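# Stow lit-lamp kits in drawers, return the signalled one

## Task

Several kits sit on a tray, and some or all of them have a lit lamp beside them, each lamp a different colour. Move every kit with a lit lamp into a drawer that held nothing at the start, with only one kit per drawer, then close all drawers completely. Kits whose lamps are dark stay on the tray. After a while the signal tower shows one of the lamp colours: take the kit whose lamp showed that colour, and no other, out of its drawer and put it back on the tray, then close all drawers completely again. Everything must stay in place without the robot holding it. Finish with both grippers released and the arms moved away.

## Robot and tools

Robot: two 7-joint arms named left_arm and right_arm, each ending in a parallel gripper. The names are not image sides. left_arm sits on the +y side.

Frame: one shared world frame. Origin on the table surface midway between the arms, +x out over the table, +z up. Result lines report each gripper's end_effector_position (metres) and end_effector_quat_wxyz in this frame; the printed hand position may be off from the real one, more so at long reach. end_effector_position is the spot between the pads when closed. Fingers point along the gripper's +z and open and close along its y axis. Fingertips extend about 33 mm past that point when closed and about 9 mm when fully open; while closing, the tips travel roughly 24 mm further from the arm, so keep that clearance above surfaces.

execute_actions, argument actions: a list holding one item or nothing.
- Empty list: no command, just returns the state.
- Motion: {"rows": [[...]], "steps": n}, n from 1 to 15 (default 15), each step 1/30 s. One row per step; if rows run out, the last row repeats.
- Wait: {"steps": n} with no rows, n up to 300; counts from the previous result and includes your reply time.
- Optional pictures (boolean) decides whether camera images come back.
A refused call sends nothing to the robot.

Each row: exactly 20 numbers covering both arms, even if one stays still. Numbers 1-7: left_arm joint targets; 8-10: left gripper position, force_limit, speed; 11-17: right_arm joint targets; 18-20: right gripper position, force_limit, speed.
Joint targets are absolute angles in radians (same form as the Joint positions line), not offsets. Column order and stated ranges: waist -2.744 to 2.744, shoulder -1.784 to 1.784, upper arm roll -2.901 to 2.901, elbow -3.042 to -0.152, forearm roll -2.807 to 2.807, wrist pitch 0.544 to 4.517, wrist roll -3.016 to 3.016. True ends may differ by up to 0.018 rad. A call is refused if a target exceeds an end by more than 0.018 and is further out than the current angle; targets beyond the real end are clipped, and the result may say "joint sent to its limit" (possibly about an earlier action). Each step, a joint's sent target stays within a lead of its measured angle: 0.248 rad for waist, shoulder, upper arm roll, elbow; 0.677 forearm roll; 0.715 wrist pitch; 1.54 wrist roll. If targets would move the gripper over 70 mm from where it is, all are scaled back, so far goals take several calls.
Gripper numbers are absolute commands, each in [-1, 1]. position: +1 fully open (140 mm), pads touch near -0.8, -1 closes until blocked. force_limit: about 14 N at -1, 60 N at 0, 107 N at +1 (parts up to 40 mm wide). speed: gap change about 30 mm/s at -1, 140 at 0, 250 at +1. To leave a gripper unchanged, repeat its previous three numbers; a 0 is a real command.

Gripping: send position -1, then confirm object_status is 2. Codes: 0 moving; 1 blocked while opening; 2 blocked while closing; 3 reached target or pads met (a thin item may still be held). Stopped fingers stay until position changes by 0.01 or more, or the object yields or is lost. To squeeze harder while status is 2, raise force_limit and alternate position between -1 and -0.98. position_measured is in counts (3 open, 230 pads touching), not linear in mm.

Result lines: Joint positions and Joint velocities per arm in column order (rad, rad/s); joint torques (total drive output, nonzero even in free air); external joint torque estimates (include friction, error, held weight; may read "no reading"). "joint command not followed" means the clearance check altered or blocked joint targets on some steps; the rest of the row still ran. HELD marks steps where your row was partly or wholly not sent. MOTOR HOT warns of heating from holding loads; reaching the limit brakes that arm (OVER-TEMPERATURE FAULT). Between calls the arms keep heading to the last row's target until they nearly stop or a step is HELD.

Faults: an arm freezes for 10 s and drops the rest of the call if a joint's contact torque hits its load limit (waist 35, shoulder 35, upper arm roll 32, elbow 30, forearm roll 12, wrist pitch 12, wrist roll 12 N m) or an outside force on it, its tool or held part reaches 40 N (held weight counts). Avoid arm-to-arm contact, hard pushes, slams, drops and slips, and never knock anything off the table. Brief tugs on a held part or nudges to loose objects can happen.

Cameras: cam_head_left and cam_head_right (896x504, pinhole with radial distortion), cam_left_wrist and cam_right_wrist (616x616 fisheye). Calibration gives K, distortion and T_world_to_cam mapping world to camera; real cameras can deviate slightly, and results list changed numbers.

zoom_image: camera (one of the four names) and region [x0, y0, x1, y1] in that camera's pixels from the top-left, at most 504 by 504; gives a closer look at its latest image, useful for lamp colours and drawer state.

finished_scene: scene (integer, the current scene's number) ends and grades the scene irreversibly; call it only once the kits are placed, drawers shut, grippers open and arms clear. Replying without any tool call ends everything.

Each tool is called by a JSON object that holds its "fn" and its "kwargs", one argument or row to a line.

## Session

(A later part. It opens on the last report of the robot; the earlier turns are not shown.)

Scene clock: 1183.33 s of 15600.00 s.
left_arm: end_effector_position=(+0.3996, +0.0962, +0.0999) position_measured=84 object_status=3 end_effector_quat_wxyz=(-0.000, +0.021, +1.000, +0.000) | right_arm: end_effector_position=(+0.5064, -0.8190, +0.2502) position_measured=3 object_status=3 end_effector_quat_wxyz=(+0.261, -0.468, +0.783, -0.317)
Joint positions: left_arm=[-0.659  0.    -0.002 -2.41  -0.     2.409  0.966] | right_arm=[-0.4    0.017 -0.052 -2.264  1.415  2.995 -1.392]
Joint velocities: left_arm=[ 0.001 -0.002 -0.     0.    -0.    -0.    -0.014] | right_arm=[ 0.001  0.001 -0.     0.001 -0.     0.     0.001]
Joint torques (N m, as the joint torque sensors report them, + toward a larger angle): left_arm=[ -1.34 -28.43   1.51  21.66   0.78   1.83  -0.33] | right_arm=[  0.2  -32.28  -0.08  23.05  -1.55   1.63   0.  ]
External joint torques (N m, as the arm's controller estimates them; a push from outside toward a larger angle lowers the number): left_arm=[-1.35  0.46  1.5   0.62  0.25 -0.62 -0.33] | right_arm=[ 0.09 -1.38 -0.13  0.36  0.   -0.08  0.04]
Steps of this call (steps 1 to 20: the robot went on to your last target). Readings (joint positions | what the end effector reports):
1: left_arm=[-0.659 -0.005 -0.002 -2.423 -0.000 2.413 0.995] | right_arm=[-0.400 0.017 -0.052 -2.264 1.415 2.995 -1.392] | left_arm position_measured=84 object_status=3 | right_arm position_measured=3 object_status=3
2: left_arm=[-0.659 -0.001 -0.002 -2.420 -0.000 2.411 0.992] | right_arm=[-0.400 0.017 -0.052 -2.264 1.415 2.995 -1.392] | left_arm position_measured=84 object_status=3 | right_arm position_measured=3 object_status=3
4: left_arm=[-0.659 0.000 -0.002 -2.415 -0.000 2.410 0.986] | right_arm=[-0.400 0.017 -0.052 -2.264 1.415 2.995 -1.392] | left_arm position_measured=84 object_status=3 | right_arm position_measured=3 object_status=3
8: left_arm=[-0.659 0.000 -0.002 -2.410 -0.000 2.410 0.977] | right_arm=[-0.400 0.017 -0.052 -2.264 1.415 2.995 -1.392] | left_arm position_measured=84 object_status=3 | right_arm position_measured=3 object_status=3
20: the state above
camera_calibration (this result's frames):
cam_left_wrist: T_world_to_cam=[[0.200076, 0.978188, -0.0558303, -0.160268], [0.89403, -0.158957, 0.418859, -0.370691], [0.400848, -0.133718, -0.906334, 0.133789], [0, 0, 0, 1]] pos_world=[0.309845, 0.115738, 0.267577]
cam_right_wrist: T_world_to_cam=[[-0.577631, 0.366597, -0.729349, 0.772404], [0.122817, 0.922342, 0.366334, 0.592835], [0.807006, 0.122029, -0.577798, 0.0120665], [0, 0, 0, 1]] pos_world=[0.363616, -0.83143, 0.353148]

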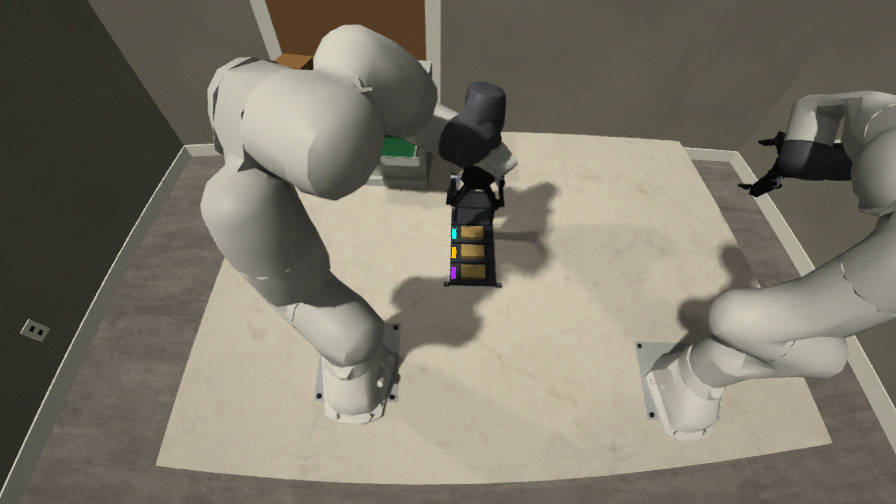

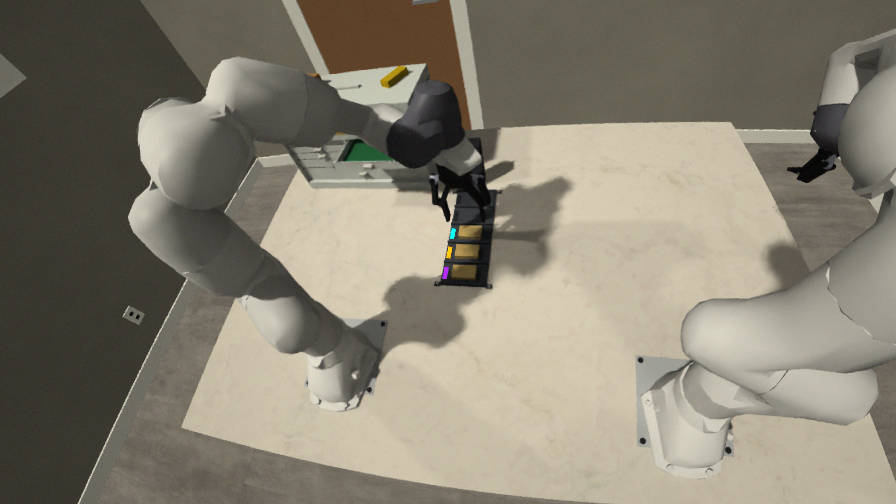

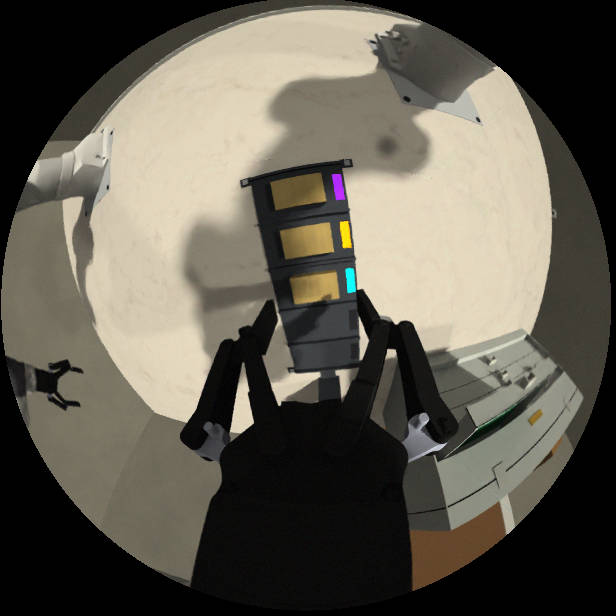

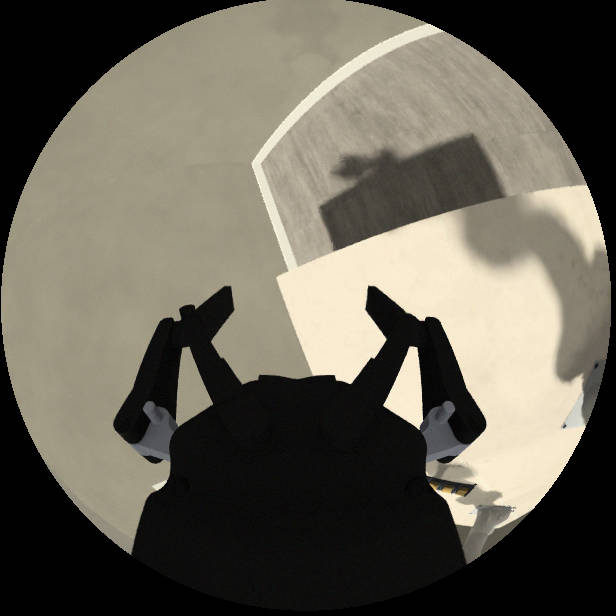

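RT is empty. Descend.

{"fn": "execute_actions", "kwargs": {
  "actions": [
    {"rows":[[-0.662,0.014,0,-2.413,0,2.45,0.955,0.36,0,0,-0.4,0.017,-0.05,-2.264,1.415,2.995,-1.392,1,0,0],[-0.662,0.028,0,-2.417,0,2.47,0.955,0.36,0,0,-0.4,0.017,-0.05,-2.264,1.415,2.995,-1.392,1,0,0],[-0.662,0.042,0,-2.42,0,2.49,0.955,0.36,0,0,-0.4,0.017,-0.05,-2.264,1.415,2.995,-1.392,1,0,0],[-0.662,0.056,0,-2.424,0,2.51,0.955,0.36,0,0,-0.4,0.017,-0.05,-2.264,1.415,2.995,-1.392,1,0,0],[-0.662,0.07,0,-2.427,0,2.53,0.955,0.36,0,0,-0.4,0.017,-0.05,-2.264,1.415,2.995,-1.392,1,0,0],[-0.662,0.084,0,-2.43,0,2.545,0.955,0.36,0,0,-0.4,0.017,-0.05,-2.264,1.415,2.995,-1.392,1,0,0],[-0.662,0.098,0,-2.433,0,2.56,0.955,0.36,0,0,-0.4,0.017,-0.05,-2.264,1.415,2.995,-1.392,1,0,0],[-0.662,0.112,0,-2.436,0,2.57,0.955,0.36,0,0,-0.4,0.017,-0.05,-2.264,1.415,2.995,-1.392,1,0,0],[-0.662,0.125,0,-2.439,0,2.578,0.955,0.36,0,0,-0.4,0.017,-0.05,-2.264,1.415,2.995,-1.392,1,0,0],[-0.662,0.138,0,-2.441,0,2.58,0.955,0.36,0,0,-0.4,0.017,-0.05,-2.264,1.415,2.995,-1.392,1,0,0]],"steps":15}
  ],
  "pictures": false
}}

{"fn": "execute_actions", "kwargs": {
  "actions": [
    {"steps":15}
  ]
}}

Scene clock: 1204.77 s of 15600.00 s.
left_arm: end_effector_position=(+0.3929, +0.1012, +0.0334) position_measured=84 object_status=3 end_effector_quat_wxyz=(-0.009, +0.019, +1.000, +0.007) | right_arm: end_effector_position=(+0.5064, -0.8190, +0.2502) position_measured=3 object_status=3 end_effector_quat_wxyz=(+0.261, -0.468, +0.783, -0.317)
Joint positions: left_arm=[-0.659  0.137 -0.002 -2.442 -0.     2.556  0.962] | right_arm=[-0.4    0.017 -0.052 -2.264  1.415  2.995 -1.392]
Joint velocities: left_arm=[ 0.     0.016  0.001 -0.001 -0.001  0.113 -0.001] | right_arm=[-0.    -0.001 -0.    -0.     0.001 -0.001 -0.001]
Joint torques (N m, as the joint torque sensors report them, + toward a larger angle): left_arm=[ -1.55 -31.34   1.65  19.04   0.7    3.27  -0.27] | right_arm=[ -0.18 -32.46  -0.26  22.92  -1.51   1.6   -0.02]
External joint torques (N m, as the arm's controller estimates them; a push from outside toward a larger angle lowers the number): left_arm=[-1.64  1.53  1.45 -0.88  0.28  0.76 -0.28] | right_arm=[-0.07 -1.48 -0.09  0.23  0.02 -0.14  0.02]
Steps of this call (steps 1 to 15: the robot went on to your last target; steps 16 to 90: nothing new was sent; then 17.93 s passed at rest; steps 91 to 105: all 15 steps of this action). Readings (joint positions | what the end effector reports):
91: left_arm=[-0.659 0.002 -0.002 -2.409 -0.000 2.415 0.962] | right_arm=[-0.400 0.017 -0.052 -2.264 1.415 2.995 -1.392] | left_arm position_measured=84 object_status=3 | right_arm position_measured=3 object_status=3
92: left_arm=[-0.659 0.007 -0.002 -2.410 -0.000 2.424 0.962] | right_arm=[-0.400 0.017 -0.052 -2.264 1.415 2.995 -1.392] | left_arm position_measured=84 object_status=3 | right_arm position_measured=3 object_status=3
94: left_arm=[-0.659 0.025 -0.002 -2.413 -0.000 2.449 0.962] | right_arm=[-0.400 0.017 -0.052 -2.264 1.415 2.995 -1.392] | left_arm position_measured=84 object_status=3 | right_arm position_measured=3 object_status=3
98: left_arm=[-0.659 0.080 -0.002 -2.426 -0.000 2.504 0.962] | right_arm=[-0.400 0.017 -0.052 -2.264 1.415 2.995 -1.392] | left_arm position_measured=84 object_status=3 | right_arm position_measured=3 object_status=3
105: the state above

Scene clock: 1205.27 s of 15600.00 s.
left_arm: end_effector_position=(+0.3977, +0.0976, +0.0349) position_measured=84 object_status=3 end_effector_quat_wxyz=(-0.002, +0.019, +1.000, +0.001) | right_arm: end_effector_position=(+0.5064, -0.8190, +0.2502) position_measured=3 object_status=3 end_effector_quat_wxyz=(+0.261, -0.468, +0.783, -0.317)
Joint positions: left_arm=[-0.659  0.137 -0.002 -2.442 -0.     2.575  0.962] | right_arm=[-0.4    0.017 -0.052 -2.264  1.415  2.995 -1.392]
Joint velocities: left_arm=[-0.001 -0.001 -0.002 -0.001  0.001  0.006  0.001] | right_arm=[ 0.001 -0.001  0.     0.    -0.    -0.     0.   ]
Joint torques (N m, as the joint torque sensors report them, + toward a larger angle): left_arm=[ -1.06 -30.45   1.08  18.76   0.69   3.04  -0.22] | right_arm=[ -0.19 -32.87  -0.26  22.85  -1.51   1.64   0.  ]
External joint torques (N m, as the arm's controller estimates them; a push from outside toward a larger angle lowers the number): left_arm=[-0.95  0.68  1.07  0.08  0.26  0.61 -0.22] | right_arm=[-0.15 -1.92 -0.16  0.18  0.03 -0.09  0.04]
Steps of this call (steps 1 to 15: the robot went on to your last target). Readings (joint positions | what the end effector reports):
1: left_arm=[-0.659 0.137 -0.002 -2.442 -0.000 2.560 0.962] | right_arm=[-0.400 0.017 -0.052 -2.264 1.415 2.995 -1.392] | left_arm position_measured=84 object_status=3 | right_arm position_measured=3 object_status=3
2: left_arm=[-0.659 0.137 -0.002 -2.442 -0.000 2.563 0.962] | right_arm=[-0.400 0.017 -0.052 -2.264 1.415 2.995 -1.392] | left_arm position_measured=84 object_status=3 | right_arm position_measured=3 object_status=3
4: left_arm=[-0.659 0.137 -0.002 -2.442 -0.000 2.567 0.962] | right_arm=[-0.400 0.017 -0.052 -2.264 1.415 2.995 -1.392] | left_arm position_measured=84 object_status=3 | right_arm position_measured=3 object_status=3
8: left_arm=[-0.659 0.137 -0.002 -2.442 -0.000 2.572 0.962] | right_arm=[-0.400 0.017 -0.052 -2.264 1.415 2.995 -1.392] | left_arm position_measured=84 object_status=3 | right_arm position_measured=3 object_status=3
15: the state above
camera_calibration (this result's frames):
cam_left_wrist: T_world_to_cam=[[0.195718, 0.979161, -0.0542087, -0.1633], [0.896127, -0.156121, 0.415432, -0.342495], [0.398311, -0.129885, -0.908008, 0.0765475], [0, 0, 0, 1]] pos_world=[0.308389, 0.116368, 0.202937]
cam_right_wrist: T_world_to_cam=[[-0.577632, 0.366596, -0.729348, 0.772403], [0.122815, 0.922343, 0.366334, 0.592835], [0.807006, 0.122031, -0.577798, 0.0120674], [0, 0, 0, 1]] pos_world=[0.363617, -0.831429, 0.353148]

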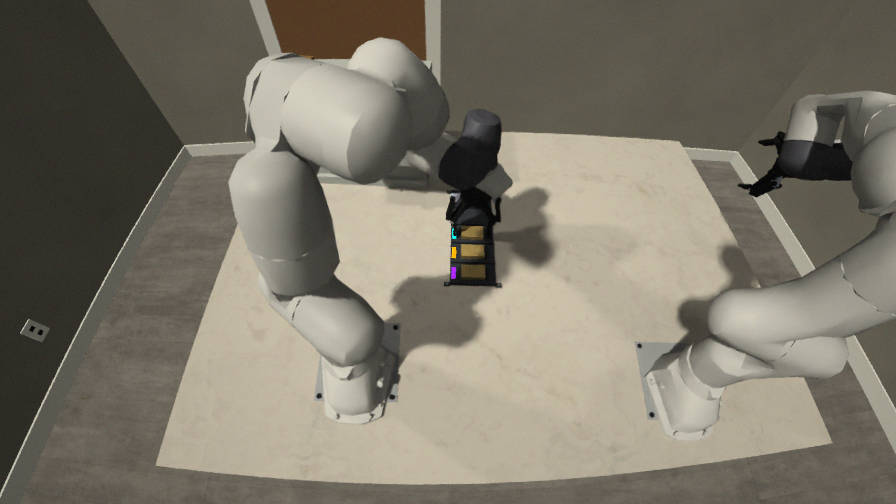

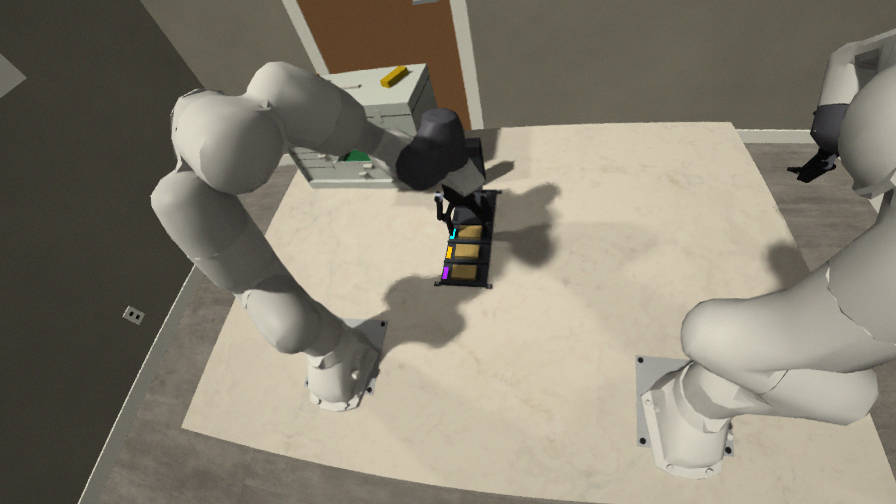

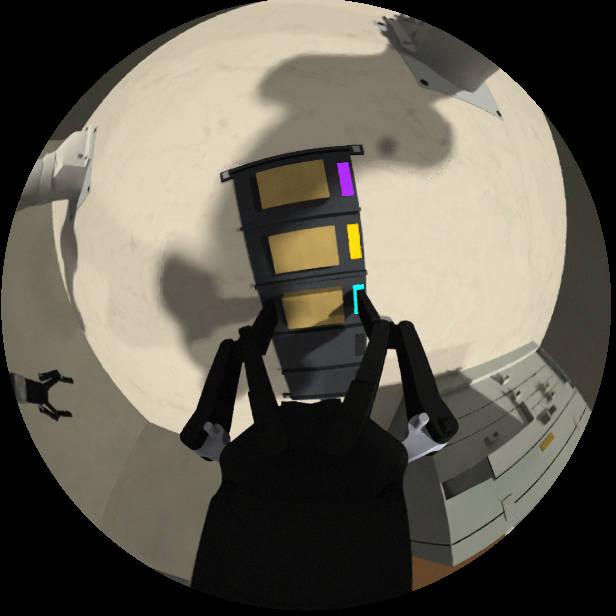

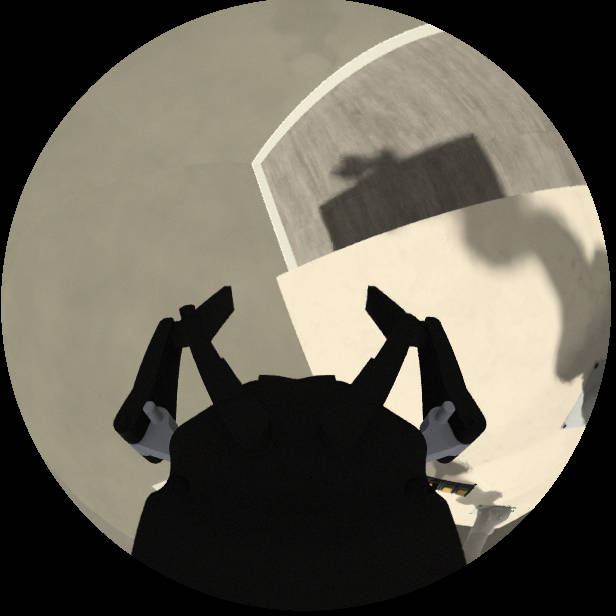

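{"fn": "execute_actions", "kwargs": {
  "actions": [
    {"rows":[[-0.662,0.134,0,-2.441,0,2.58,0.955,-1,0,0,-0.4,0.017,-0.05,-2.264,1.415,2.995,-1.392,1,0,0]],"steps":15}
  ],
  "pictures": false
}}

{"fn": "execute_actions", "kwargs": {
  "actions": [
    {"rows":[[-0.662,0.134,0,-2.441,0,2.56,0.955,-1,0,0,-0.4,0.017,-0.05,-2.264,1.415,2.995,-1.392,1,0,0],[-0.662,0.125,0,-2.439,0,2.53,0.955,-1,0,0,-0.4,0.017,-0.05,-2.264,1.415,2.995,-1.392,1,0,0],[-0.662,0.11,0,-2.436,0,2.5,0.955,-1,0,0,-0.4,0.017,-0.05,-2.264,1.415,2.995,-1.392,1,0,0],[-0.662,0.09,0,-2.432,0,2.47,0.955,-1,0,0,-0.4,0.017,-0.05,-2.264,1.415,2.995,-1.392,1,0,0],[-0.662,0.07,0,-2.427,0,2.44,0.955,-1,0,0,-0.4,0.017,-0.05,-2.264,1.415,2.995,-1.392,1,0,0],[-0.662,0.05,0,-2.422,0,2.41,0.955,-1,0,0,-0.4,0.017,-0.05,-2.264,1.415,2.995,-1.392,1,0,0],[-0.662,0.025,0,-2.416,0,2.37,0.955,-1,0,0,-0.4,0.017,-0.05,-2.264,1.415,2.995,-1.392,1,0,0],[-0.662,0.0,0,-2.41,0,2.33,0.955,-1,0,0,-0.4,0.017,-0.05,-2.264,1.415,2.995,-1.392,1,0,0],[-0.662,-0.025,0,-2.395,0,2.29,0.955,-1,0,0,-0.4,0.017,-0.05,-2.264,1.415,2.995,-1.392,1,0,0],[-0.662,-0.05,0,-2.378,0,2.25,0.955,-1,0,0,-0.4,0.017,-0.05,-2.264,1.415,2.995,-1.392,1,0,0],[-0.662,-0.075,0,-2.358,0,2.21,0.955,-1,0,0,-0.4,0.017,-0.05,-2.264,1.415,2.995,-1.392,1,0,0],[-0.662,-0.1,0,-2.337,0,2.17,0.955,-1,0,0,-0.4,0.017,-0.05,-2.264,1.415,2.995,-1.392,1,0,0],[-0.662,-0.125,0,-2.315,0,2.13,0.955,-1,0,0,-0.4,0.017,-0.05,-2.264,1.415,2.995,-1.392,1,0,0],[-0.662,-0.15,0,-2.292,0,2.1,0.955,-1,0,0,-0.4,0.017,-0.05,-2.264,1.415,2.995,-1.392,1,0,0],[-0.662,-0.145,0,-2.26,0,2.07,0.955,-1,0,0,-0.4,0.017,-0.05,-2.264,1.415,2.995,-1.392,1,0,0]],"steps":15}
  ],
  "pictures": false
}}

{"fn": "execute_actions", "kwargs": {
  "actions": [
    {"rows":[[-0.662,-0.138,0,-2.225,0,2.04,1.0,-1,0,0,-0.4,0.017,-0.05,-2.264,1.415,2.995,-1.392,1,0,0],[-0.662,-0.13,0,-2.19,0,2.01,1.05,-1,0,0,-0.4,0.017,-0.05,-2.264,1.415,2.995,-1.392,1,0,0],[-0.662,-0.122,0,-2.155,0,1.98,1.1,-1,0,0,-0.4,0.017,-0.05,-2.264,1.415,2.995,-1.392,1,0,0],[-0.662,-0.113,0,-2.12,0,1.955,1.15,-1,0,0,-0.4,0.017,-0.05,-2.264,1.415,2.995,-1.392,1,0,0],[-0.662,-0.104,0,-2.085,0,1.93,1.2,-1,0,0,-0.4,0.017,-0.05,-2.264,1.415,2.995,-1.392,1,0,0],[-0.662,-0.095,0,-2.05,0,1.915,1.25,-1,0,0,-0.4,0.017,-0.05,-2.264,1.415,2.995,-1.392,1,0,0],[-0.662,-0.087,0,-2.02,0,1.906,1.3,-1,0,0,-0.4,0.017,-0.05,-2.264,1.415,2.995,-1.392,1,0,0],[-0.662,-0.079,0,-1.986,0,1.906,1.35,-1,0,0,-0.4,0.017,-0.05,-2.264,1.415,2.995,-1.392,1,0,0],[-0.63,-0.079,0,-1.986,0,1.906,1.4,-1,0,0,-0.4,0.017,-0.05,-2.264,1.415,2.995,-1.392,1,0,0],[-0.59,-0.079,0,-1.986,0,1.906,1.45,-1,0,0,-0.4,0.017,-0.05,-2.264,1.415,2.995,-1.392,1,0,0],[-0.54,-0.079,0,-1.986,0,1.906,1.5,-1,0,0,-0.4,0.017,-0.05,-2.264,1.415,2.995,-1.392,1,0,0],[-0.49,-0.079,0,-1.986,0,1.906,1.55,-1,0,0,-0.4,0.017,-0.05,-2.264,1.415,2.995,-1.392,1,0,0],[-0.44,-0.079,0,-1.986,0,1.906,1.59,-1,0,0,-0.4,0.017,-0.05,-2.264,1.415,2.995,-1.392,1,0,0],[-0.39,-0.079,0,-1.986,0,1.906,1.59,-1,0,0,-0.4,0.017,-0.05,-2.264,1.415,2.995,-1.392,1,0,0],[-0.34,-0.079,0,-1.986,0,1.906,1.59,-1,0,0,-0.4,0.017,-0.05,-2.264,1.415,2.995,-1.392,1,0,0]],"steps":15}
  ],
  "pictures": false
}}

{"fn": "execute_actions", "kwargs": {
  "actions": [
    {"rows":[[-0.29,-0.079,0,-1.986,0,1.906,1.59,-1,0,0,-0.4,0.017,-0.05,-2.264,1.415,2.995,-1.392,1,0,0],[-0.24,-0.079,0,-1.986,0,1.906,1.59,-1,0,0,-0.4,0.017,-0.05,-2.264,1.415,2.995,-1.392,1,0,0],[-0.19,-0.079,0,-1.986,0,1.906,1.59,-1,0,0,-0.4,0.017,-0.05,-2.264,1.415,2.995,-1.392,1,0,0],[-0.14,-0.079,0,-1.986,0,1.906,1.59,-1,0,0,-0.4,0.017,-0.05,-2.264,1.415,2.995,-1.392,1,0,0],[-0.1,-0.079,0,-1.986,0,1.906,1.59,-1,0,0,-0.4,0.017,-0.05,-2.264,1.415,2.995,-1.392,1,0,0],[-0.07,-0.079,0,-1.986,0,1.906,1.59,-1,0,0,-0.4,0.017,-0.05,-2.264,1.415,2.995,-1.392,1,0,0],[-0.049,-0.079,0,-1.986,0,1.906,1.59,-1,0,0,-0.4,0.017,-0.05,-2.264,1.415,2.995,-1.392,1,0,0]],"steps":15}
  ],
  "pictures": false
}}

{"fn": "execute_actions", "kwargs": {
  "actions": [
    {"steps":20}
  ]
}}

Scene clock: 1266.83 s of 15600.00 s.
left_arm: end_effector_position=(+0.3988, +0.0967, +0.0364) position_measured=133 object_status=2 end_effector_quat_wxyz=(-0.000, +0.019, +1.000, -0.000) | right_arm: end_effector_position=(+0.5064, -0.8190, +0.2502) position_measured=3 object_status=3 end_effector_quat_wxyz=(+0.261, -0.468, +0.783, -0.317)
Joint positions: left_arm=[-0.66   0.135 -0.002 -2.442 -0.     2.576  0.962] | right_arm=[-0.4    0.017 -0.052 -2.264  1.415  2.995 -1.392]
Joint velocities: left_arm=[-0.001 -0.    -0.001  0.001 -0.001  0.001  0.001] | right_arm=[-0.    -0.002 -0.001  0.    -0.     0.     0.   ]
Joint torques (N m, as the joint torque sensors report them, + toward a larger angle): left_arm=[ -1.98 -30.9    1.72  18.71   0.65   3.16  -0.19] | right_arm=[ -0.07 -32.92  -0.16  22.97  -1.56   1.58   0.03]
External joint torques (N m, as the arm's controller estimates them; a push from outside toward a larger angle lowers the number): left_arm=[-1.97  0.19  1.6  -0.03  0.22  0.71 -0.19] | right_arm=[-0.02 -1.94 -0.05  0.27 -0.02 -0.16  0.07]
Steps of this call (steps 1 to 15: the robot went on to your last target; steps 16 to 90: nothing new was sent; then 58.07 s passed at rest; steps 91 to 105: all 15 steps of this action). Readings (joint positions | what the end effector reports):
91: left_arm=[-0.659 0.137 -0.002 -2.442 -0.000 2.576 0.962] | right_arm=[-0.400 0.017 -0.052 -2.264 1.415 2.995 -1.392] | left_arm position_measured=84 object_status=0 | right_arm position_measured=3 object_status=3
92: left_arm=[-0.659 0.137 -0.002 -2.442 -0.000 2.576 0.962] | right_arm=[-0.400 0.017 -0.052 -2.264 1.415 2.995 -1.392] | left_arm position_measured=91 object_status=0 | right_arm position_measured=3 object_status=3
94: left_arm=[-0.660 0.136 -0.002 -2.442 -0.000 2.576 0.962] | right_arm=[-0.400 0.017 -0.052 -2.264 1.415 2.995 -1.392] | left_arm position_measured=106 object_status=0 | right_arm position_measured=3 object_status=3
98: left_arm=[-0.660 0.135 -0.002 -2.442 -0.000 2.576 0.962] | right_arm=[-0.400 0.017 -0.052 -2.264 1.415 2.995 -1.392] | left_arm position_measured=133 object_status=0 | right_arm position_measured=3 object_status=3
105: the state above

Scene clock: 1267.33 s of 15600.00 s.
left_arm: end_effector_position=(+0.4092, +0.0889, +0.1792) position_measured=133 object_status=2 end_effector_quat_wxyz=(+0.009, +0.019, +1.000, -0.006) | right_arm: end_effector_position=(+0.5064, -0.8190, +0.2502) position_measured=3 object_status=3 end_effector_quat_wxyz=(+0.261, -0.468, +0.783, -0.317)
Joint positions: left_arm=[-0.66  -0.111 -0.002 -2.314 -0.     2.225  0.962] | right_arm=[-0.4    0.017 -0.052 -2.264  1.415  2.995 -1.392]
Joint velocities: left_arm=[ 0.001 -0.533 -0.     0.774 -0.    -0.884  0.   ] | right_arm=[-0.    -0.001  0.001  0.001 -0.     0.001 -0.001]
Joint torques (N m, as the joint torque sensors report them, + toward a larger angle): left_arm=[ -2.43 -19.8    1.01  18.03   0.96   1.07  -0.26] | right_arm=[ -0.04 -32.49   0.13  23.    -1.56   1.65   0.05]
External joint torques (N m, as the arm's controller estimates them; a push from outside toward a larger angle lowers the number): left_arm=[-2.26 -1.1   1.28  1.57  0.27 -0.57 -0.25] | right_arm=[-0.02 -1.44  0.21  0.24 -0.02 -0.09  0.09]
Steps of this call (steps 1 to 15: all 15 steps of this action). Readings (joint positions | what the end effector reports):
1: left_arm=[-0.660 0.135 -0.002 -2.442 -0.000 2.574 0.962] | right_arm=[-0.400 0.017 -0.052 -2.264 1.415 2.995 -1.392] | left_arm position_measured=133 object_status=2 | right_arm position_measured=3 object_status=3
2: left_arm=[-0.660 0.133 -0.002 -2.442 -0.000 2.568 0.962] | right_arm=[-0.400 0.017 -0.052 -2.264 1.415 2.995 -1.392] | left_arm position_measured=133 object_status=2 | right_arm position_measured=3 object_status=3
4: left_arm=[-0.660 0.121 -0.002 -2.441 -0.000 2.541 0.962] | right_arm=[-0.400 0.017 -0.052 -2.264 1.415 2.995 -1.392] | left_arm position_measured=133 object_status=2 | right_arm position_measured=3 object_status=3
8: left_arm=[-0.660 0.054 -0.002 -2.427 -0.000 2.453 0.962] | right_arm=[-0.400 0.017 -0.052 -2.264 1.415 2.995 -1.392] | left_arm position_measured=133 object_status=2 | right_arm position_measured=3 object_status=3
15: the state above

Scene clock: 1267.83 s of 15600.00 s.
left_arm: end_effector_position=(+0.4932, +0.1410, +0.2906) position_measured=133 object_status=2 end_effector_quat_wxyz=(+0.016, +0.103, +0.995, -0.006) | right_arm: end_effector_position=(+0.5064, -0.8190, +0.2502) position_measured=3 object_status=3 end_effector_quat_wxyz=(+0.261, -0.468, +0.783, -0.317)
Joint positions: left_arm=[-0.481 -0.084 -0.01  -1.991 -0.     1.94   1.301] | right_arm=[-0.4    0.017 -0.052 -2.264  1.415  2.995 -1.392]
Joint velocities: left_arm=[ 1.052  0.04   0.108  0.016  0.    -0.103  0.603] | right_arm=[ 0.    -0.     0.001 -0.     0.    -0.001 -0.001]
Joint torques (N m, as the joint torque sensors report them, + toward a larger angle): left_arm=[ -2.36 -28.2   -0.39  24.94   1.08   1.86   0.54] | right_arm=[  0.09 -32.45  -0.12  22.9   -1.56   1.62   0.04]
External joint torques (N m, as the arm's controller estimates them; a push from outside toward a larger angle lowers the number): left_arm=[ 0.99  1.7   2.34  1.23  0.29 -0.43  0.55] | right_arm=[ 0.06 -1.72 -0.09  0.35 -0.03 -0.09  0.09]
Steps of this call (steps 1 to 15: all 15 steps of this action). Readings (joint positions | what the end effector reports):
1: left_arm=[-0.660 -0.124 -0.002 -2.285 -0.000 2.194 0.965] | right_arm=[-0.400 0.017 -0.052 -2.264 1.415 2.995 -1.392] | left_arm position_measured=133 object_status=2 | right_arm position_measured=3 object_status=3
2: left_arm=[-0.660 -0.129 -0.002 -2.253 -0.000 2.162 0.972] | right_arm=[-0.400 0.017 -0.052 -2.264 1.415 2.995 -1.392] | left_arm position_measured=133 object_status=2 | right_arm position_measured=3 object_status=3
4: left_arm=[-0.660 -0.127 -0.002 -2.187 -0.000 2.101 1.001] | right_arm=[-0.400 0.017 -0.052 -2.264 1.415 2.995 -1.392] | left_arm position_measured=133 object_status=2 | right_arm position_measured=3 object_status=3
8: left_arm=[-0.660 -0.098 -0.002 -2.056 -0.000 2.000 1.097] | right_arm=[-0.400 0.017 -0.052 -2.264 1.415 2.995 -1.392] | left_arm position_measured=133 object_status=2 | right_arm position_measured=3 object_status=3
15: the state above

Scene clock: 1268.33 s of 15600.00 s.
left_arm: end_effector_position=(+0.5456, +0.3782, +0.2858) position_measured=133 object_status=2 end_effector_quat_wxyz=(+0.001, -0.021, +1.000, -0.000) | right_arm: end_effector_position=(+0.5064, -0.8190, +0.2502) position_measured=3 object_status=3 end_effector_quat_wxyz=(+0.261, -0.468, +0.783, -0.317)
Joint positions: left_arm=[-0.048 -0.078  0.01  -1.989 -0.     1.913  1.505] | right_arm=[-0.4    0.017 -0.052 -2.264  1.415  2.995 -1.392]
Joint velocities: left_arm=[ 0.006 -0.001 -0.042  0.     0.    -0.022  0.258] | right_arm=[ 0.001  0.    -0.001 -0.001  0.001  0.     0.001]
Joint torques (N m, as the joint torque sensors report them, + toward a larger angle): left_arm=[ -1.31 -29.85  -5.03  25.82   1.06   2.19   0.62] | right_arm=[  0.04 -32.7    0.02  23.23  -1.53   1.6    0.07]
External joint torques (N m, as the arm's controller estimates them; a push from outside toward a larger angle lowers the number): left_arm=[ 1.23 -0.45 -2.35  1.4   0.47 -0.25  0.63] | right_arm=[ 0.04 -1.88  0.09  0.63  0.   -0.13  0.11]
Steps of this call (steps 1 to 15: all 15 steps of this action). Readings (joint positions | what the end effector reports):
1: left_arm=[-0.443 -0.083 -0.009 -1.990 -0.000 1.937 1.320] | right_arm=[-0.400 0.017 -0.052 -2.264 1.415 2.995 -1.392] | left_arm position_measured=133 object_status=2 | right_arm position_measured=3 object_status=3
2: left_arm=[-0.404 -0.082 -0.008 -1.990 -0.000 1.934 1.336] | right_arm=[-0.400 0.017 -0.052 -2.264 1.415 2.995 -1.392] | left_arm position_measured=133 object_status=2 | right_arm position_measured=3 object_status=3
4: left_arm=[-0.325 -0.080 -0.006 -1.990 -0.000 1.930 1.364] | right_arm=[-0.400 0.017 -0.052 -2.264 1.415 2.995 -1.392] | left_arm position_measured=133 object_status=2 | right_arm position_measured=3 object_status=3
8: left_arm=[-0.166 -0.078 -0.003 -1.990 -0.000 1.924 1.416] | right_arm=[-0.400 0.017 -0.052 -2.264 1.415 2.995 -1.392] | left_arm position_measured=133 object_status=2 | right_arm position_measured=3 object_status=3
15: the state above

Scene clock: 1269.00 s of 15600.00 s.
left_arm: end_effector_position=(+0.5444, +0.3740, +0.2856) position_measured=133 object_status=2 end_effector_quat_wxyz=(-0.001, +0.017, +1.000, -0.000) | right_arm: end_effector_position=(+0.5064, -0.8190, +0.2502) position_measured=3 object_status=3 end_effector_quat_wxyz=(+0.261, -0.468, +0.783, -0.317)
Joint positions: left_arm=[-0.048 -0.078  0.003 -1.989 -0.     1.909  1.575] | right_arm=[-0.4    0.017 -0.052 -2.264  1.415  2.995 -1.392]
Joint velocities: left_arm=[ 0.001  0.     0.     0.001  0.    -0.     0.03 ] | right_arm=[ 0.     0.002  0.001 -0.    -0.     0.    -0.   ]
Joint torques (N m, as the joint torque sensors report them, + toward a larger angle): left_arm=[ -1.56 -29.76  -1.28  26.     0.95   1.97   0.46] | right_arm=[  0.16 -32.42  -0.1   23.3   -1.53   1.67   0.03]
External joint torques (N m, as the arm's controller estimates them; a push from outside toward a larger angle lowers the number): left_arm=[-1.69 -0.41 -1.34  1.71  0.17 -0.45  0.46] | right_arm=[ 0.16 -1.64 -0.04  0.68  0.   -0.05  0.07]
Steps of this call (steps 1 to 20: the robot went on to your last target). Readings (joint positions | what the end effector reports):
1: left_arm=[-0.048 -0.078 0.009 -1.989 -0.000 1.912 1.514] | right_arm=[-0.400 0.017 -0.052 -2.264 1.415 2.995 -1.392] | left_arm position_measured=133 object_status=2 | right_arm position_measured=3 object_status=3
2: left_arm=[-0.048 -0.078 0.006 -1.989 -0.000 1.912 1.521] | right_arm=[-0.400 0.017 -0.052 -2.264 1.415 2.995 -1.392] | left_arm position_measured=133 object_status=2 | right_arm position_measured=3 object_status=3
4: left_arm=[-0.048 -0.078 0.004 -1.989 -0.000 1.911 1.533] | right_arm=[-0.400 0.017 -0.052 -2.264 1.415 2.995 -1.392] | left_arm position_measured=133 object_status=2 | right_arm position_measured=3 object_status=3
8: left_arm=[-0.048 -0.078 0.003 -1.989 -0.000 1.910 1.551] | right_arm=[-0.400 0.017 -0.052 -2.264 1.415 2.995 -1.392] | left_arm position_measured=133 object_status=2 | right_arm position_measured=3 object_status=3
20: the state above
camera_calibration (this result's frames):
cam_left_wrist: T_world_to_cam=[[0.193073, 0.979566, -0.0563272, -0.44715], [0.895526, -0.152468, 0.418076, -0.536764], [0.400945, -0.131161, -0.906664, 0.280307], [0, 0, 0, 1]] pos_world=[0.454631, 0.392939, 0.453366]
cam_right_wrist: T_world_to_cam=[[-0.577633, 0.366594, -0.729349, 0.772403], [0.122812, 0.922343, 0.366334, 0.592835], [0.807005, 0.122034, -0.577798, 0.0120685], [0, 0, 0, 1]] pos_world=[0.363618, -0.831428, 0.353148]

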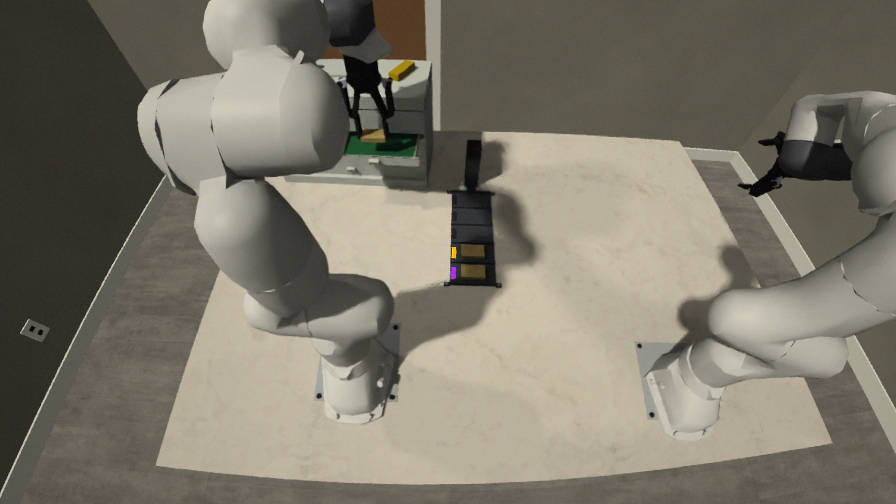

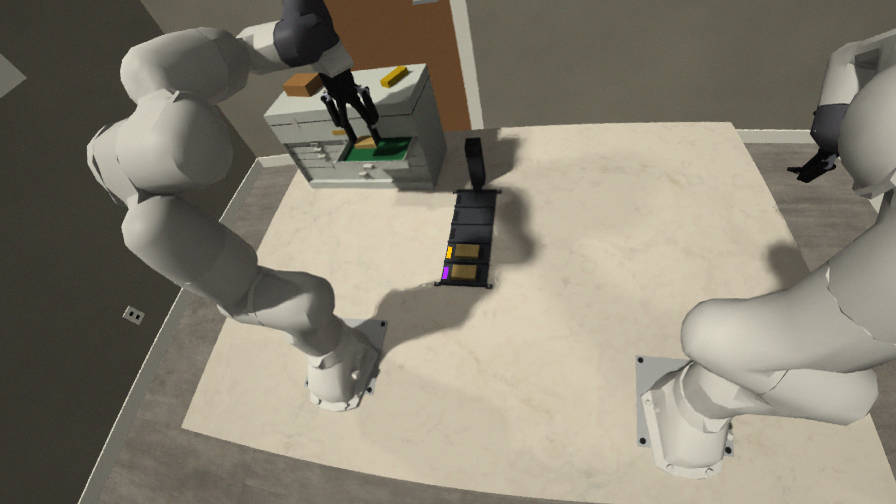

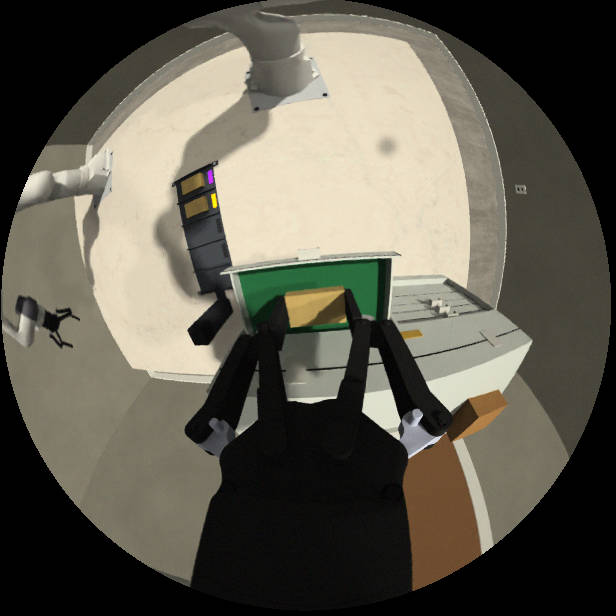

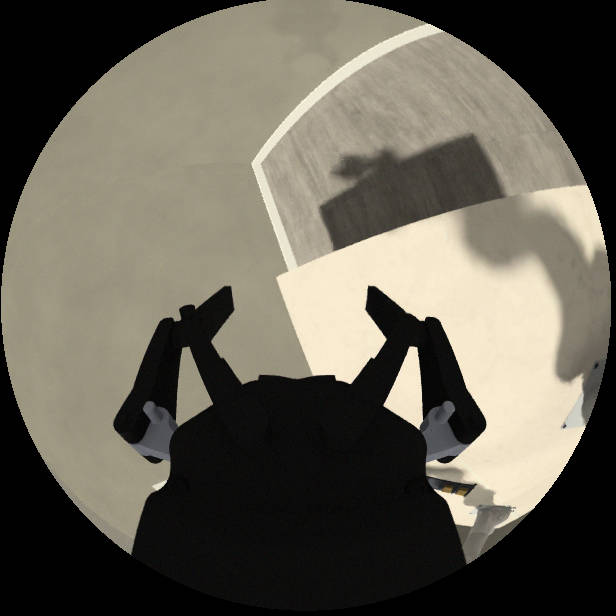

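Descend to z≈.24, then slowly.

{"fn": "execute_actions", "kwargs": {
  "actions": [
    {"rows":[[-0.049,-0.076,0,-1.998,0,1.935,1.59,-1,0,0,-0.4,0.017,-0.05,-2.264,1.415,2.995,-1.392,1,0,0],[-0.049,-0.073,0,-2.009,0,1.95,1.59,-1,0,0,-0.4,0.017,-0.05,-2.264,1.415,2.995,-1.392,1,0,0],[-0.049,-0.07,0,-2.02,0,1.965,1.59,-1,0,0,-0.4,0.017,-0.05,-2.264,1.415,2.995,-1.392,1,0,0],[-0.049,-0.067,0,-2.031,0,1.98,1.59,-1,0,0,-0.4,0.017,-0.05,-2.264,1.415,2.995,-1.392,1,0,0],[-0.049,-0.064,0,-2.042,0,1.995,1.59,-1,0,0,-0.4,0.017,-0.05,-2.264,1.415,2.995,-1.392,1,0,0],[-0.049,-0.06,0,-2.053,0,2.01,1.59,-1,0,0,-0.4,0.017,-0.05,-2.264,1.415,2.995,-1.392,1,0,0],[-0.049,-0.057,0,-2.064,0,2.02,1.59,-1,0,0,-0.4,0.017,-0.05,-2.264,1.415,2.995,-1.392,1,0,0],[-0.049,-0.054,0,-2.076,0,2.026,1.59,-1,0,0,-0.4,0.017,-0.05,-2.264,1.415,2.995,-1.392,1,0,0]],"steps":15}
  ],
  "pictures": false
}}

{"fn": "execute_actions", "kwargs": {
  "actions": [
    {"rows":[[-0.049,-0.053,0,-2.078,0,2.03,1.59,-1,0,0,-0.4,0.017,-0.05,-2.264,1.415,2.995,-1.392,1,0,0],[-0.049,-0.052,0,-2.08,0,2.033,1.59,-1,0,0,-0.4,0.017,-0.05,-2.264,1.415,2.995,-1.392,1,0,0],[-0.049,-0.051,0,-2.082,0,2.036,1.59,-1,0,0,-0.4,0.017,-0.05,-2.264,1.415,2.995,-1.392,1,0,0],[-0.049,-0.05,0,-2.084,0,2.039,1.59,-1,0,0,-0.4,0.017,-0.05,-2.264,1.415,2.995,-1.392,1,0,0],[-0.049,-0.049,0,-2.086,0,2.042,1.59,-1,0,0,-0.4,0.017,-0.05,-2.264,1.415,2.995,-1.392,1,0,0],[-0.049,-0.048,0,-2.088,0,2.045,1.59,-1,0,0,-0.4,0.017,-0.05,-2.264,1.415,2.995,-1.392,1,0,0],[-0.049,-0.047,0,-2.09,0,2.048,1.59,-1,0,0,-0.4,0.017,-0.05,-2.264,1.415,2.995,-1.392,1,0,0],[-0.049,-0.046,0,-2.092,0,2.05,1.59,-1,0,0,-0.4,0.017,-0.05,-2.264,1.415,2.995,-1.392,1,0,0],[-0.049,-0.045,0,-2.094,0,2.052,1.59,-1,0,0,-0.4,0.017,-0.05,-2.264,1.415,2.995,-1.392,1,0,0],[-0.049,-0.044,0,-2.096,0,2.054,1.59,-1,0,0,-0.4,0.017,-0.05,-2.264,1.415,2.995,-1.392,1,0,0]],"steps":15}
  ],
  "pictures": false
}}

{"fn": "execute_actions", "kwargs": {
  "actions": [
    {"steps":10}
  ],
  "pictures": false
}}

Scene clock: 1295.10 s of 15600.00 s.
left_arm: end_effector_position=(+0.5398, +0.3740, +0.2385) position_measured=133 object_status=2 end_effector_quat_wxyz=(-0.008, +0.022, +1.000, +0.000) | right_arm: end_effector_position=(+0.5064, -0.8190, +0.2502) position_measured=3 object_status=3 end_effector_quat_wxyz=(+0.261, -0.468, +0.783, -0.317)
Joint positions: left_arm=[-0.048 -0.051  0.002 -2.076 -0.     2.009  1.583] | right_arm=[-0.4    0.017 -0.052 -2.264  1.415  2.995 -1.392]
Joint velocities: left_arm=[ 0.    -0.    -0.001 -0.    -0.     0.074  0.001] | right_arm=[-0.002 -0.001  0.001  0.001 -0.001 -0.     0.   ]
Joint torques (N m, as the joint torque sensors report them, + toward a larger angle): left_arm=[ -1.24 -31.52  -1.3   23.59   1.01   3.21   0.41] | right_arm=[  0.14 -32.9   -0.11  23.    -1.53   1.61   0.02]
External joint torques (N m, as the arm's controller estimates them; a push from outside toward a larger angle lowers the number): left_arm=[-1.21 -1.66 -1.21 -0.26  0.27  0.87  0.41] | right_arm=[ 0.23 -1.91  0.04  0.28  0.   -0.14  0.06]
Steps of this call (steps 1 to 30: the robot went on to your last target; steps 31 to 90: nothing new was sent; then 22.60 s passed at rest; steps 91 to 105: all 15 steps of this action). Readings (joint positions | what the end effector reports):
91: left_arm=[-0.048 -0.078 0.002 -1.990 -0.000 1.913 1.583] | right_arm=[-0.400 0.017 -0.052 -2.264 1.415 2.995 -1.392] | left_arm position_measured=133 object_status=2 | right_arm position_measured=3 object_status=3
92: left_arm=[-0.048 -0.078 0.002 -1.995 -0.000 1.919 1.583] | right_arm=[-0.400 0.017 -0.052 -2.264 1.415 2.995 -1.392] | left_arm position_measured=133 object_status=2 | right_arm position_measured=3 object_status=3
94: left_arm=[-0.048 -0.076 0.002 -2.009 -0.000 1.935 1.583] | right_arm=[-0.400 0.017 -0.052 -2.264 1.415 2.995 -1.392] | left_arm position_measured=133 object_status=2 | right_arm position_measured=3 object_status=3
98: left_arm=[-0.048 -0.063 0.002 -2.051 -0.000 1.976 1.583] | right_arm=[-0.400 0.017 -0.052 -2.264 1.415 2.995 -1.392] | left_arm position_measured=133 object_status=2 | right_arm position_measured=3 object_status=3
105: the state above

Scene clock: 1295.60 s of 15600.00 s.
left_arm: end_effector_position=(+0.5464, +0.3737, +0.2353) position_measured=133 object_status=2 end_effector_quat_wxyz=(+0.004, +0.022, +1.000, -0.000) | right_arm: end_effector_position=(+0.5064, -0.8190, +0.2502) position_measured=3 object_status=3 end_effector_quat_wxyz=(+0.261, -0.468, +0.783, -0.317)
Joint positions: left_arm=[-0.048 -0.05   0.002 -2.089 -0.     2.046  1.583] | right_arm=[-0.4    0.017 -0.052 -2.264  1.415  2.995 -1.392]
Joint velocities: left_arm=[ 0.     0.     0.001 -0.005  0.001  0.028  0.002] | right_arm=[ 0.002  0.002 -0.001  0.001  0.001 -0.    -0.001]
Joint torques (N m, as the joint torque sensors report them, + toward a larger angle): left_arm=[ -1.05 -25.93  -1.63  18.77   0.96   3.22   0.44] | right_arm=[ -0.01 -32.41   0.09  23.01  -1.54   1.66   0.03]
External joint torques (N m, as the arm's controller estimates them; a push from outside toward a larger angle lowers the number): left_arm=[-1.1   4.09 -1.63 -5.24  0.23  0.78  0.44] | right_arm=[-0.08 -1.63  0.08  0.38  0.   -0.05  0.07]
Steps of this call (steps 1 to 15: all 15 steps of this action). Readings (joint positions | what the end effector reports):
1: left_arm=[-0.048 -0.051 0.002 -2.077 -0.000 2.012 1.583] | right_arm=[-0.400 0.017 -0.052 -2.264 1.415 2.995 -1.392] | left_arm position_measured=133 object_status=2 | right_arm position_measured=3 object_status=3
2: left_arm=[-0.048 -0.051 0.002 -2.077 -0.000 2.015 1.583] | right_arm=[-0.400 0.017 -0.052 -2.264 1.415 2.995 -1.392] | left_arm position_measured=133 object_status=2 | right_arm position_measured=3 object_status=3
4: left_arm=[-0.048 -0.051 0.002 -2.080 -0.000 2.021 1.583] | right_arm=[-0.400 0.017 -0.052 -2.264 1.415 2.995 -1.392] | left_arm position_measured=133 object_status=2 | right_arm position_measured=3 object_status=3
8: left_arm=[-0.048 -0.050 0.002 -2.086 -0.000 2.032 1.583] | right_arm=[-0.400 0.017 -0.052 -2.264 1.415 2.995 -1.392] | left_arm position_measured=133 object_status=2 | right_arm position_measured=3 object_status=3
15: the state above

Scene clock: 1295.93 s of 15600.00 s.
left_arm: end_effector_position=(+0.5473, +0.3737, +0.2353) position_measured=133 object_status=2 end_effector_quat_wxyz=(+0.005, +0.022, +1.000, -0.000) | right_arm: end_effector_position=(+0.5064, -0.8190, +0.2502) position_measured=3 object_status=3 end_effector_quat_wxyz=(+0.261, -0.468, +0.783, -0.317)
Joint positions: left_arm=[-0.048 -0.05   0.002 -2.089 -0.     2.049  1.583] | right_arm=[-0.4    0.017 -0.052 -2.264  1.415  2.995 -1.392]
Joint velocities: left_arm=[-0.001 -0.     0.002 -0.002  0.     0.003  0.   ] | right_arm=[-0.    -0.001  0.001  0.002 -0.002  0.    -0.   ]
Joint torques (N m, as the joint torque sensors report them, + toward a larger angle): left_arm=[ -1.44 -26.08  -1.36  20.15   0.97   3.19   0.52] | right_arm=[  0.17 -32.89   0.08  23.13  -1.51   1.6    0.03]
External joint torques (N m, as the arm's controller estimates them; a push from outside toward a larger angle lowers the number): left_arm=[-1.52  3.85 -1.39 -3.75  0.23  0.76  0.52] | right_arm=[ 0.06 -1.77  0.04  0.28  0.05 -0.13  0.07]
Steps of this call (steps 1 to 10: the robot went on to your last target). Readings (joint positions | what the end effector reports):
1: left_arm=[-0.048 -0.050 0.002 -2.089 -0.000 2.046 1.583] | right_arm=[-0.400 0.017 -0.052 -2.264 1.415 2.995 -1.392] | left_arm position_measured=133 object_status=2 | right_arm position_measured=3 object_status=3
2: left_arm=[-0.048 -0.050 0.002 -2.089 -0.000 2.047 1.583] | right_arm=[-0.400 0.017 -0.052 -2.264 1.415 2.995 -1.392] | left_arm position_measured=133 object_status=2 | right_arm position_measured=3 object_status=3
4: left_arm=[-0.048 -0.050 0.002 -2.089 -0.000 2.048 1.583] | right_arm=[-0.400 0.017 -0.052 -2.264 1.415 2.995 -1.392] | left_arm position_measured=133 object_status=2 | right_arm position_measured=3 object_status=3
8: left_arm=[-0.048 -0.050 0.002 -2.089 -0.000 2.049 1.583] | right_arm=[-0.400 0.017 -0.052 -2.264 1.415 2.995 -1.392] | left_arm position_measured=133 object_status=2 | right_arm position_measured=3 object_status=3
10: the state above


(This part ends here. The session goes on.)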